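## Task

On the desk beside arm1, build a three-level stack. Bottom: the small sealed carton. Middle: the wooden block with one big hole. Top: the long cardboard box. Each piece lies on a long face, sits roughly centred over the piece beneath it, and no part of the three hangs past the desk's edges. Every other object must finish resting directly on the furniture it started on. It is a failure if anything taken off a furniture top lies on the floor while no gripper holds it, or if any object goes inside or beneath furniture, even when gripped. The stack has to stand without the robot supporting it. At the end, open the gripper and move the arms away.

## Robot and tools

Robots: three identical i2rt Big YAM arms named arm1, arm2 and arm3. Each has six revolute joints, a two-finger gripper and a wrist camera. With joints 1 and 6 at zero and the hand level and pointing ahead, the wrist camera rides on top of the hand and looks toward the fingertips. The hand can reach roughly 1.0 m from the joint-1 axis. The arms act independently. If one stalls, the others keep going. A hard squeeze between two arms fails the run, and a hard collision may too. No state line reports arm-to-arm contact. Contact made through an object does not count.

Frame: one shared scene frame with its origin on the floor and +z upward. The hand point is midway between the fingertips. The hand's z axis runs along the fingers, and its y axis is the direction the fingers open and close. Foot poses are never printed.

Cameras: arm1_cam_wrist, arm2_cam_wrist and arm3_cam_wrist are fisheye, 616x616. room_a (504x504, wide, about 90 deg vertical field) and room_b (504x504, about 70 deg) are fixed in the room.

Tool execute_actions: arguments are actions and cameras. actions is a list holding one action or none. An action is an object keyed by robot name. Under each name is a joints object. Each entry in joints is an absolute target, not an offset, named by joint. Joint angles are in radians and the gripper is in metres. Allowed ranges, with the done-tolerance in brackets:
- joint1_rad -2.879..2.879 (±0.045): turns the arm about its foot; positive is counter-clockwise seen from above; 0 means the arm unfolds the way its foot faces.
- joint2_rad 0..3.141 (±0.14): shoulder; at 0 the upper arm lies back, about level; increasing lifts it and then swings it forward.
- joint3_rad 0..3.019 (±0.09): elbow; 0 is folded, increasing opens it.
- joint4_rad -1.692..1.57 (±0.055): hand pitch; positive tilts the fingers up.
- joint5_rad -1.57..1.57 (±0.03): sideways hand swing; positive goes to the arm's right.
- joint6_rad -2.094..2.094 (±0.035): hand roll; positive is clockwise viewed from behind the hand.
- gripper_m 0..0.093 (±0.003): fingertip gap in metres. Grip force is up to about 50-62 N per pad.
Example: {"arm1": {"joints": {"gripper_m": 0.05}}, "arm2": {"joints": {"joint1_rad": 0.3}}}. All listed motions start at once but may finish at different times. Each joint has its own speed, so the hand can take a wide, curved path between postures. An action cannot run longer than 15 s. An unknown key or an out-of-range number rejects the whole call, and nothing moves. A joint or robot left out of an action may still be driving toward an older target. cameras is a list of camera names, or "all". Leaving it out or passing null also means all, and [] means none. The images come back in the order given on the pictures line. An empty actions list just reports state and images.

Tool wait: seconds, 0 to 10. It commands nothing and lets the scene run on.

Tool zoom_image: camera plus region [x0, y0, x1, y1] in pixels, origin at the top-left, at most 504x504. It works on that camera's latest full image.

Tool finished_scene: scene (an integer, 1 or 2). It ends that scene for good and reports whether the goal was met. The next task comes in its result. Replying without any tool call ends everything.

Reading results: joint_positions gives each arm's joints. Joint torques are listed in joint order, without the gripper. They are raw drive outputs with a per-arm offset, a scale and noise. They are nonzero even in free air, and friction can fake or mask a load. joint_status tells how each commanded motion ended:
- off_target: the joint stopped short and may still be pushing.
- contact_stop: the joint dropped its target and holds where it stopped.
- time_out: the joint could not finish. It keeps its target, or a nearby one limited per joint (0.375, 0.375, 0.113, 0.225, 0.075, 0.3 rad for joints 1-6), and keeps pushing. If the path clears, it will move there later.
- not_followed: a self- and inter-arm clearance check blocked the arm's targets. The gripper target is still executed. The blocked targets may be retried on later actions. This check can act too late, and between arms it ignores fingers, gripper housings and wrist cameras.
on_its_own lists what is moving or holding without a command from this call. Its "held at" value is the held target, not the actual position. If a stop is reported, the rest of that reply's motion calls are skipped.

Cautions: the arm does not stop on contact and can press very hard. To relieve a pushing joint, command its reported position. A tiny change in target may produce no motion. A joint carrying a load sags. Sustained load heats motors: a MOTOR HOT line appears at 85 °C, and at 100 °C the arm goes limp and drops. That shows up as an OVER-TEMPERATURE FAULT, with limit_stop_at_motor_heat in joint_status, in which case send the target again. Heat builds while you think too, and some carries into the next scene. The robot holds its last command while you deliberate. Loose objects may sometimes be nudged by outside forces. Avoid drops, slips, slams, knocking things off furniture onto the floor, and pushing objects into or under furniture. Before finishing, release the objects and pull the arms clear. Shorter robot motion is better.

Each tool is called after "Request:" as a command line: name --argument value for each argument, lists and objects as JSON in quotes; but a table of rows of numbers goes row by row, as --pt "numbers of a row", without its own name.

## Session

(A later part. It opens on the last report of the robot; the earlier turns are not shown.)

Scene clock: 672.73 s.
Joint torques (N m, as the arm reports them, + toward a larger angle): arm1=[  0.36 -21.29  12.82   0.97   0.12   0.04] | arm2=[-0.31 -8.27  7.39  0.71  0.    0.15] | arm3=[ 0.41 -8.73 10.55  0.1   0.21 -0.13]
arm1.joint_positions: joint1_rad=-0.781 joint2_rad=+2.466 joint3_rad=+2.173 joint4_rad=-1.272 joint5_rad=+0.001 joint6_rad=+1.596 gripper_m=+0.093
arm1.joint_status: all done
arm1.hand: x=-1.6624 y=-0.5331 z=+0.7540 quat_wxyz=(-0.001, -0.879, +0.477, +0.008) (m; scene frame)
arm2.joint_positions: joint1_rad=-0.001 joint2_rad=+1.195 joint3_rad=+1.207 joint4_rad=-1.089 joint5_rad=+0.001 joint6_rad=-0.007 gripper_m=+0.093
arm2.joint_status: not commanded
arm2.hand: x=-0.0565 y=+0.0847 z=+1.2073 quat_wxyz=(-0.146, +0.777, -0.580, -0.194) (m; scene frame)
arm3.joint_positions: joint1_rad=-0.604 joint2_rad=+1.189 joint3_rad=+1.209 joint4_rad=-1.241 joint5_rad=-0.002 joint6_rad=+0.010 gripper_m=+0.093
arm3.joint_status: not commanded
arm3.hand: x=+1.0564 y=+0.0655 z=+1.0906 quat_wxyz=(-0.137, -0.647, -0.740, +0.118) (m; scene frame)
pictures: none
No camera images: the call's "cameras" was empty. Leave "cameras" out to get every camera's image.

Request:
execute_actions --actions '[{"arm1":{"joints":{"gripper_m":0.025}}}]' --cameras '[]'

Request:
execute_actions --actions '[{"arm1":{"joints":{"joint2_rad":2.2,"joint4_rad":-1.56}}}]' --cameras '["arm1_cam_wrist"]'

Request:
execute_actions --actions '[{"arm1":{"joints":{"joint1_rad":-0.826,"joint2_rad":1.85,"joint3_rad":1.49,"joint4_rad":-1.185,"joint6_rad":1.57}}}]' --cameras '["arm1_cam_wrist","room_a"]'

Request:
zoom_image --camera "room_a" --region '[400, 230, 504, 330]'

Scene clock: 685.93 s.
Joint torques (N m, as the arm reports them, + toward a larger angle): arm1=[  0.37 -21.36  12.77   0.95   0.12   0.01] | arm2=[ 0.14 -7.89  7.31  0.83 -0.02  0.17] | arm3=[ 0.39 -8.73 10.55  0.1   0.21 -0.13]
arm1.joint_positions: joint1_rad=-0.781 joint2_rad=+2.466 joint3_rad=+2.173 joint4_rad=-1.272 joint5_rad=+0.001 joint6_rad=+1.599 gripper_m=+0.049
arm1.joint_status: gripper_m off_target (ended at +0.049, target +0.025)
arm1.hand: x=-1.6625 y=-0.5332 z=+0.7540 quat_wxyz=(-0.001, -0.878, +0.478, +0.008) (m; scene frame)
arm2.joint_positions: joint1_rad=-0.001 joint2_rad=+1.195 joint3_rad=+1.207 joint4_rad=-1.089 joint5_rad=+0.001 joint6_rad=-0.007 gripper_m=+0.093
arm2.joint_status: not commanded
arm2.hand: x=-0.0565 y=+0.0847 z=+1.2073 quat_wxyz=(-0.146, +0.777, -0.580, -0.194) (m; scene frame)
arm3.joint_positions: joint1_rad=-0.604 joint2_rad=+1.189 joint3_rad=+1.209 joint4_rad=-1.241 joint5_rad=-0.002 joint6_rad=+0.010 gripper_m=+0.093
arm3.joint_status: not commanded
arm3.hand: x=+1.0564 y=+0.0655 z=+1.0906 quat_wxyz=(-0.137, -0.647, -0.740, +0.118) (m; scene frame)
pictures: none
No camera images: the call's "cameras" was empty. Leave "cameras" out to get every camera's image.

Scene clock: 687.37 s.
Joint torques (N m, as the arm reports them, + toward a larger angle): arm1=[  0.44 -18.95  11.74  -0.22   0.12   0.02] | arm2=[ 0.27 -7.68  7.39  0.73 -0.02  0.15] | arm3=[ 0.39 -8.72 10.55  0.11  0.21 -0.13]
arm1.joint_positions: joint1_rad=-0.781 joint2_rad=+2.185 joint3_rad=+2.189 joint4_rad=-1.545 joint5_rad=+0.001 joint6_rad=+1.599 gripper_m=+0.049
arm1.joint_status: all done
arm1.hand: x=-1.6258 y=-0.5110 z=+0.9526 quat_wxyz=(-0.012, -0.878, +0.478, +0.013) (m; scene frame)
arm2.joint_positions: joint1_rad=-0.001 joint2_rad=+1.195 joint3_rad=+1.207 joint4_rad=-1.089 joint5_rad=+0.001 joint6_rad=-0.007 gripper_m=+0.093
arm2.joint_status: not commanded
arm2.hand: x=-0.0565 y=+0.0847 z=+1.2073 quat_wxyz=(-0.146, +0.777, -0.580, -0.194) (m; scene frame)
arm3.joint_positions: joint1_rad=-0.604 joint2_rad=+1.189 joint3_rad=+1.209 joint4_rad=-1.241 joint5_rad=-0.002 joint6_rad=+0.010 gripper_m=+0.093
arm3.joint_status: not commanded
arm3.hand: x=+1.0564 y=+0.0655 z=+1.0906 quat_wxyz=(-0.137, -0.647, -0.740, +0.118) (m; scene frame)
pictures: arm1_cam_wrist
Images, in order (width x height): arm1_cam_wrist 616x616.

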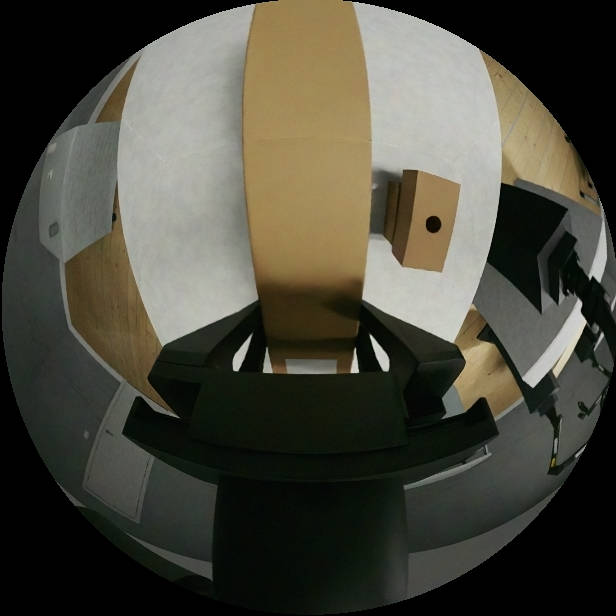

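Scene clock: 688.87 s.
Joint torques (N m, as the arm reports them, + toward a larger angle): arm1=[ -0.01 -15.65  11.3    0.96   0.12  -0.1 ] | arm2=[-0.15 -8.37  7.36  0.73  0.    0.15] | arm3=[ 0.39 -8.7  10.55  0.09  0.21 -0.13]
arm1.joint_positions: joint1_rad=-0.829 joint2_rad=+1.854 joint3_rad=+1.476 joint4_rad=-1.200 joint5_rad=+0.001 joint6_rad=+1.579 gripper_m=+0.049
arm1.joint_status: all done
arm1.hand: x=-1.5269 y=-0.4095 z=+0.8841 quat_wxyz=(+0.004, -0.871, +0.491, +0.005) (m; scene frame)
arm2.joint_positions: joint1_rad=-0.001 joint2_rad=+1.195 joint3_rad=+1.207 joint4_rad=-1.089 joint5_rad=+0.001 joint6_rad=-0.007 gripper_m=+0.093
arm2.joint_status: not commanded
arm2.hand: x=-0.0565 y=+0.0847 z=+1.2073 quat_wxyz=(-0.146, +0.777, -0.580, -0.194) (m; scene frame)
arm3.joint_positions: joint1_rad=-0.604 joint2_rad=+1.189 joint3_rad=+1.209 joint4_rad=-1.241 joint5_rad=-0.002 joint6_rad=+0.010 gripper_m=+0.093
arm3.joint_status: not commanded
arm3.hand: x=+1.0564 y=+0.0655 z=+1.0906 quat_wxyz=(-0.137, -0.647, -0.740, +0.118) (m; scene frame)
pictures: arm1_cam_wrist, room_a
Images, in order (width x height): arm1_cam_wrist 616x616, room_a 504x504.

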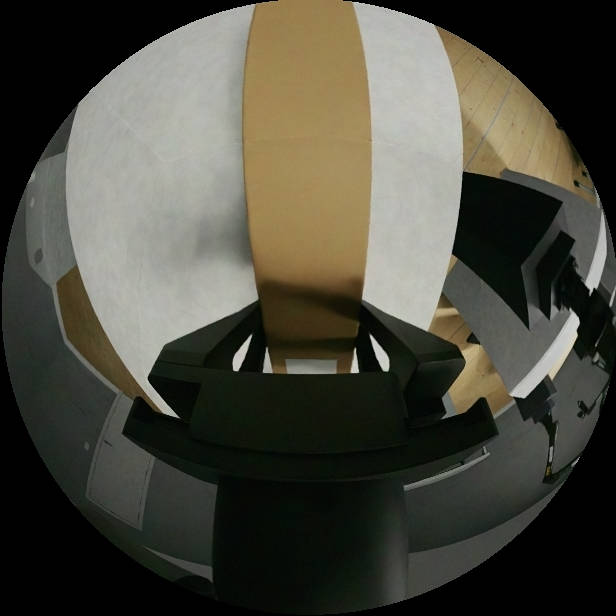

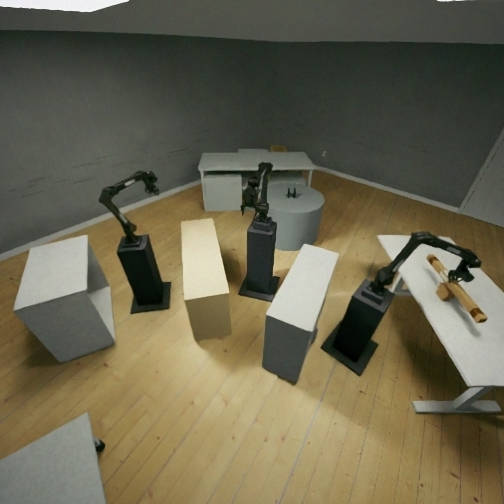

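Region (400, 230, 504, 330) of room_a's 504x504 image, scaled by 4.846, with more detail than that image has; it fills the top 485 rows of this view, and the rest is white.

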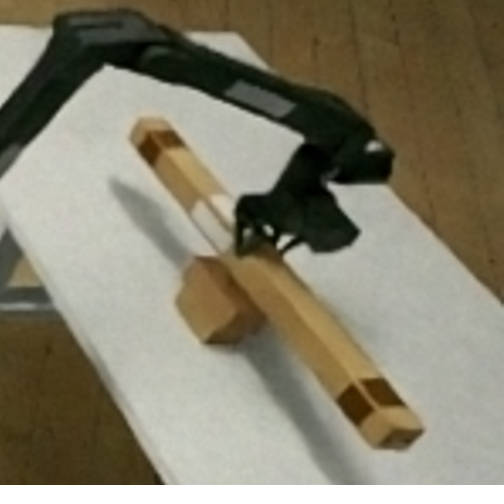

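Request:
execute_actions --actions '[{"arm1":{"joints":{"joint1_rad":-0.806,"joint2_rad":1.9,"joint3_rad":1.445,"joint4_rad":-1.108}}}]' --cameras '[]'

Scene clock: 696.43 s.
Joint torques (N m, as the arm reports them, + toward a larger angle): arm1=[  0.33 -13.99  10.11   1.01   0.11  -0.1 ] | arm2=[ 0.02 -7.69  7.45  0.77 -0.01  0.15] | arm3=[ 0.4  -8.68 10.54  0.1   0.21 -0.13]
arm1.joint_positions: joint1_rad=-0.814 joint2_rad=+1.885 joint3_rad=+1.443 joint4_rad=-1.124 joint5_rad=+0.001 joint6_rad=+1.579 gripper_m=+0.049
arm1.joint_status: all done
arm1.hand: x=-1.5260 y=-0.4187 z=+0.8565 quat_wxyz=(-0.001, -0.875, +0.484, +0.008) (m; scene frame)
arm2.joint_positions: joint1_rad=-0.001 joint2_rad=+1.195 joint3_rad=+1.207 joint4_rad=-1.089 joint5_rad=+0.001 joint6_rad=-0.007 gripper_m=+0.093
arm2.joint_status: not commanded
arm2.hand: x=-0.0565 y=+0.0847 z=+1.2073 quat_wxyz=(-0.146, +0.777, -0.580, -0.194) (m; scene frame)
arm3.joint_positions: joint1_rad=-0.604 joint2_rad=+1.189 joint3_rad=+1.209 joint4_rad=-1.241 joint5_rad=-0.002 joint6_rad=+0.010 gripper_m=+0.093
arm3.joint_status: not commanded
arm3.hand: x=+1.0564 y=+0.0655 z=+1.0906 quat_wxyz=(-0.137, -0.647, -0.740, +0.118) (m; scene frame)
pictures: none
No camera images: the call's "cameras" was empty. Leave "cameras" out to get every camera's image.

Request:
execute_actions --actions '[{"arm1":{"joints":{"joint3_rad":1.41}}}]' --cameras '["room_a"]'

Request:
zoom_image --camera "room_a" --region '[410, 240, 504, 330]'

Scene clock: 701.00 s.
Joint torques (N m, as the arm reports them, + toward a larger angle): arm1=[  0.37 -13.94   8.29   0.8    0.11  -0.09] | arm2=[-0.03 -8.02  7.24  0.64  0.01  0.15] | arm3=[ 0.41 -8.7  10.55  0.11  0.21 -0.13]
arm1.joint_positions: joint1_rad=-0.814 joint2_rad=+1.883 joint3_rad=+1.427 joint4_rad=-1.119 joint5_rad=+0.001 joint6_rad=+1.579 gripper_m=+0.049
arm1.joint_status: all done
arm1.hand: x=-1.5215 y=-0.4157 z=+0.8518 quat_wxyz=(+0.003, -0.875, +0.483, +0.006) (m; scene frame)
arm2.joint_positions: joint1_rad=-0.001 joint2_rad=+1.195 joint3_rad=+1.207 joint4_rad=-1.089 joint5_rad=+0.001 joint6_rad=-0.007 gripper_m=+0.093
arm2.joint_status: not commanded
arm2.hand: x=-0.0565 y=+0.0847 z=+1.2073 quat_wxyz=(-0.146, +0.777, -0.580, -0.194) (m; scene frame)
arm3.joint_positions: joint1_rad=-0.604 joint2_rad=+1.189 joint3_rad=+1.209 joint4_rad=-1.241 joint5_rad=-0.002 joint6_rad=+0.010 gripper_m=+0.093
arm3.joint_status: not commanded
arm3.hand: x=+1.0564 y=+0.0655 z=+1.0906 quat_wxyz=(-0.137, -0.647, -0.740, +0.118) (m; scene frame)
pictures: room_a
Images, in order (width x height): room_a 504x504.

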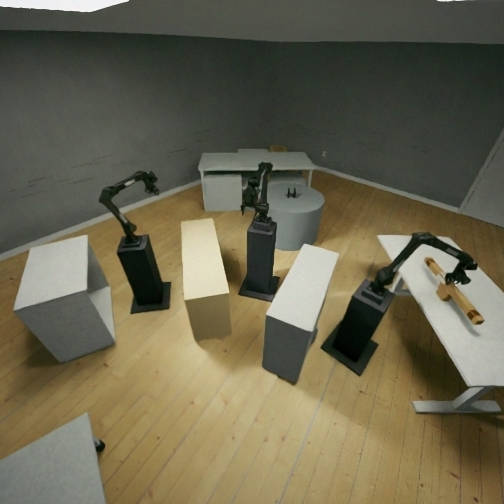

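Region (410, 240, 504, 330) of room_a's 504x504 image, scaled by 5.362, with more detail than that image has; it fills the top 483 rows of this view, and the rest is white.

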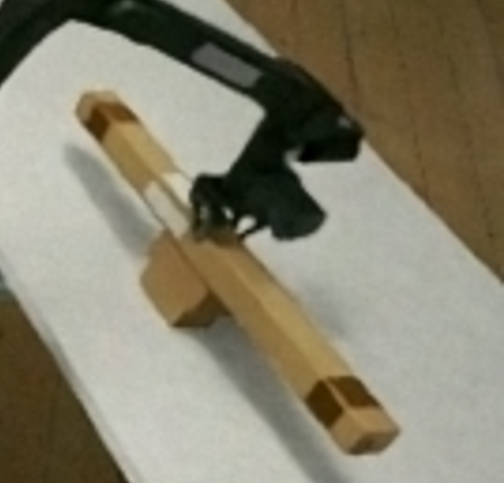

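Contact. Release and retreat.

Request:
execute_actions --actions '[{"arm1":{"joints":{"joint2_rad":1.875,"joint3_rad":1.435,"gripper_m":0.093}}}]' --cameras '[]'

Request:
execute_actions --actions '[{"arm1":{"joints":{"joint2_rad":1.65,"joint3_rad":1.62,"joint4_rad":-1.52}}}]' --cameras '["arm1_cam_wrist","room_a","room_b"]'

Request:
zoom_image --camera "room_a" --region '[410, 240, 504, 330]'

Scene clock: 706.90 s.
Joint torques (N m, as the arm reports them, + toward a larger angle): arm1=[  0.37 -15.47  10.47   0.79   0.12  -0.09] | arm2=[-0.02 -7.88  7.35  0.64 -0.03  0.14] | arm3=[ 0.43 -8.7  10.55  0.1   0.21 -0.13]
arm1.joint_positions: joint1_rad=-0.814 joint2_rad=+1.882 joint3_rad=+1.427 joint4_rad=-1.119 joint5_rad=+0.001 joint6_rad=+1.579 gripper_m=+0.093
arm1.joint_status: all done
arm1.hand: x=-1.5216 y=-0.4158 z=+0.8522 quat_wxyz=(+0.002, -0.875, +0.483, +0.006) (m; scene frame)
arm2.joint_positions: joint1_rad=-0.001 joint2_rad=+1.195 joint3_rad=+1.207 joint4_rad=-1.089 joint5_rad=+0.001 joint6_rad=-0.007 gripper_m=+0.093
arm2.joint_status: not commanded
arm2.hand: x=-0.0565 y=+0.0847 z=+1.2073 quat_wxyz=(-0.146, +0.777, -0.580, -0.194) (m; scene frame)
arm3.joint_positions: joint1_rad=-0.604 joint2_rad=+1.189 joint3_rad=+1.209 joint4_rad=-1.241 joint5_rad=-0.002 joint6_rad=+0.010 gripper_m=+0.093
arm3.joint_status: not commanded
arm3.hand: x=+1.0564 y=+0.0655 z=+1.0906 quat_wxyz=(-0.137, -0.647, -0.740, +0.118) (m; scene frame)
pictures: none
No camera images: the call's "cameras" was empty. Leave "cameras" out to get every camera's image.

Scene clock: 708.20 s.
Joint torques (N m, as the arm reports them, + toward a larger angle): arm1=[  0.44 -11.83  11.65  -0.24   0.12  -0.09] | arm2=[-0.62 -7.91  7.31  0.69 -0.01  0.15] | arm3=[ 0.39 -8.69 10.55  0.1   0.21 -0.13]
arm1.joint_positions: joint1_rad=-0.814 joint2_rad=+1.638 joint3_rad=+1.610 joint4_rad=-1.505 joint5_rad=+0.001 joint6_rad=+1.578 gripper_m=+0.093
arm1.joint_status: all done
arm1.hand: x=-1.4869 y=-0.3965 z=+1.0429 quat_wxyz=(-0.015, -0.875, +0.483, +0.016) (m; scene frame)
arm2.joint_positions: joint1_rad=-0.001 joint2_rad=+1.195 joint3_rad=+1.207 joint4_rad=-1.089 joint5_rad=+0.001 joint6_rad=-0.007 gripper_m=+0.093
arm2.joint_status: not commanded
arm2.hand: x=-0.0565 y=+0.0847 z=+1.2073 quat_wxyz=(-0.146, +0.777, -0.580, -0.194) (m; scene frame)
arm3.joint_positions: joint1_rad=-0.604 joint2_rad=+1.189 joint3_rad=+1.209 joint4_rad=-1.241 joint5_rad=-0.002 joint6_rad=+0.010 gripper_m=+0.093
arm3.joint_status: not commanded
arm3.hand: x=+1.0564 y=+0.0655 z=+1.0906 quat_wxyz=(-0.137, -0.647, -0.740, +0.118) (m; scene frame)
pictures: arm1_cam_wrist, room_a, room_b
Images, in order (width x height): arm1_cam_wrist 616x616, room_a 504x504, room_b 504x504.

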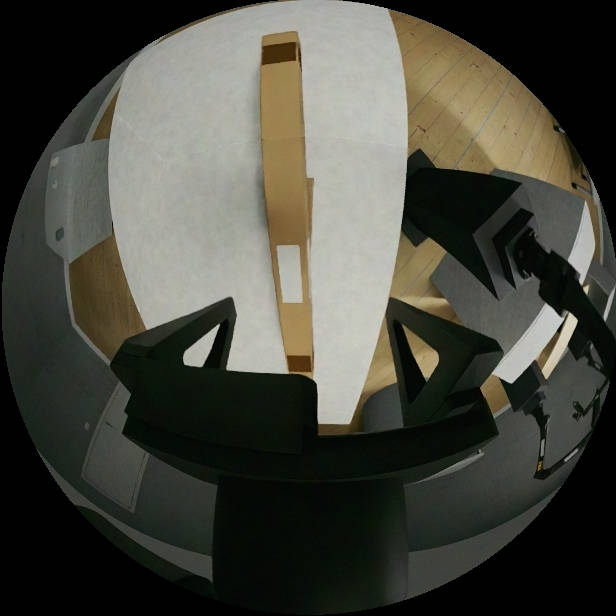

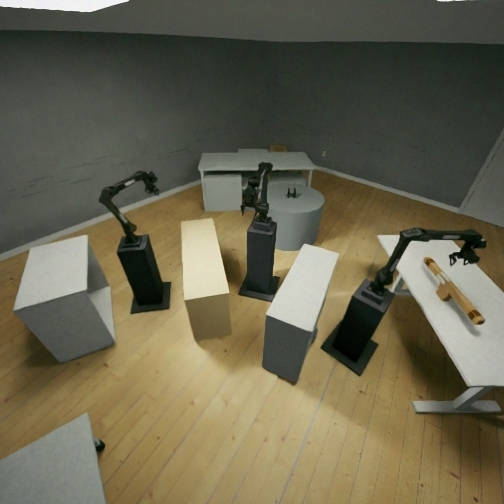

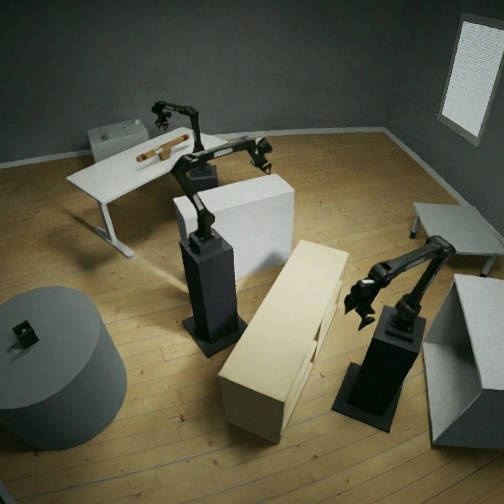

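Region (410, 240, 504, 330) of room_a's 504x504 image, scaled by 5.362, with more detail than that image has; it fills the top 483 rows of this view, and the rest is white.

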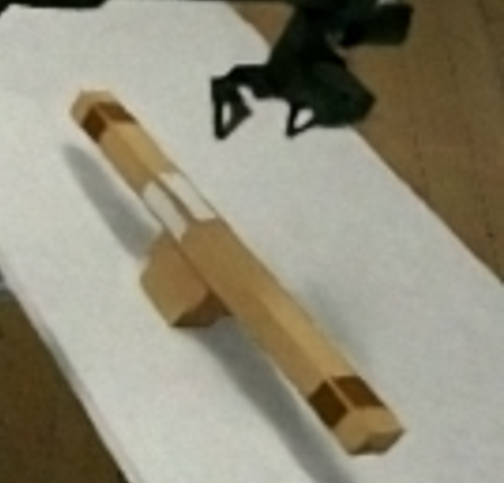

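Request:
finished_scene --scene 1

The scene is finished: the task was done.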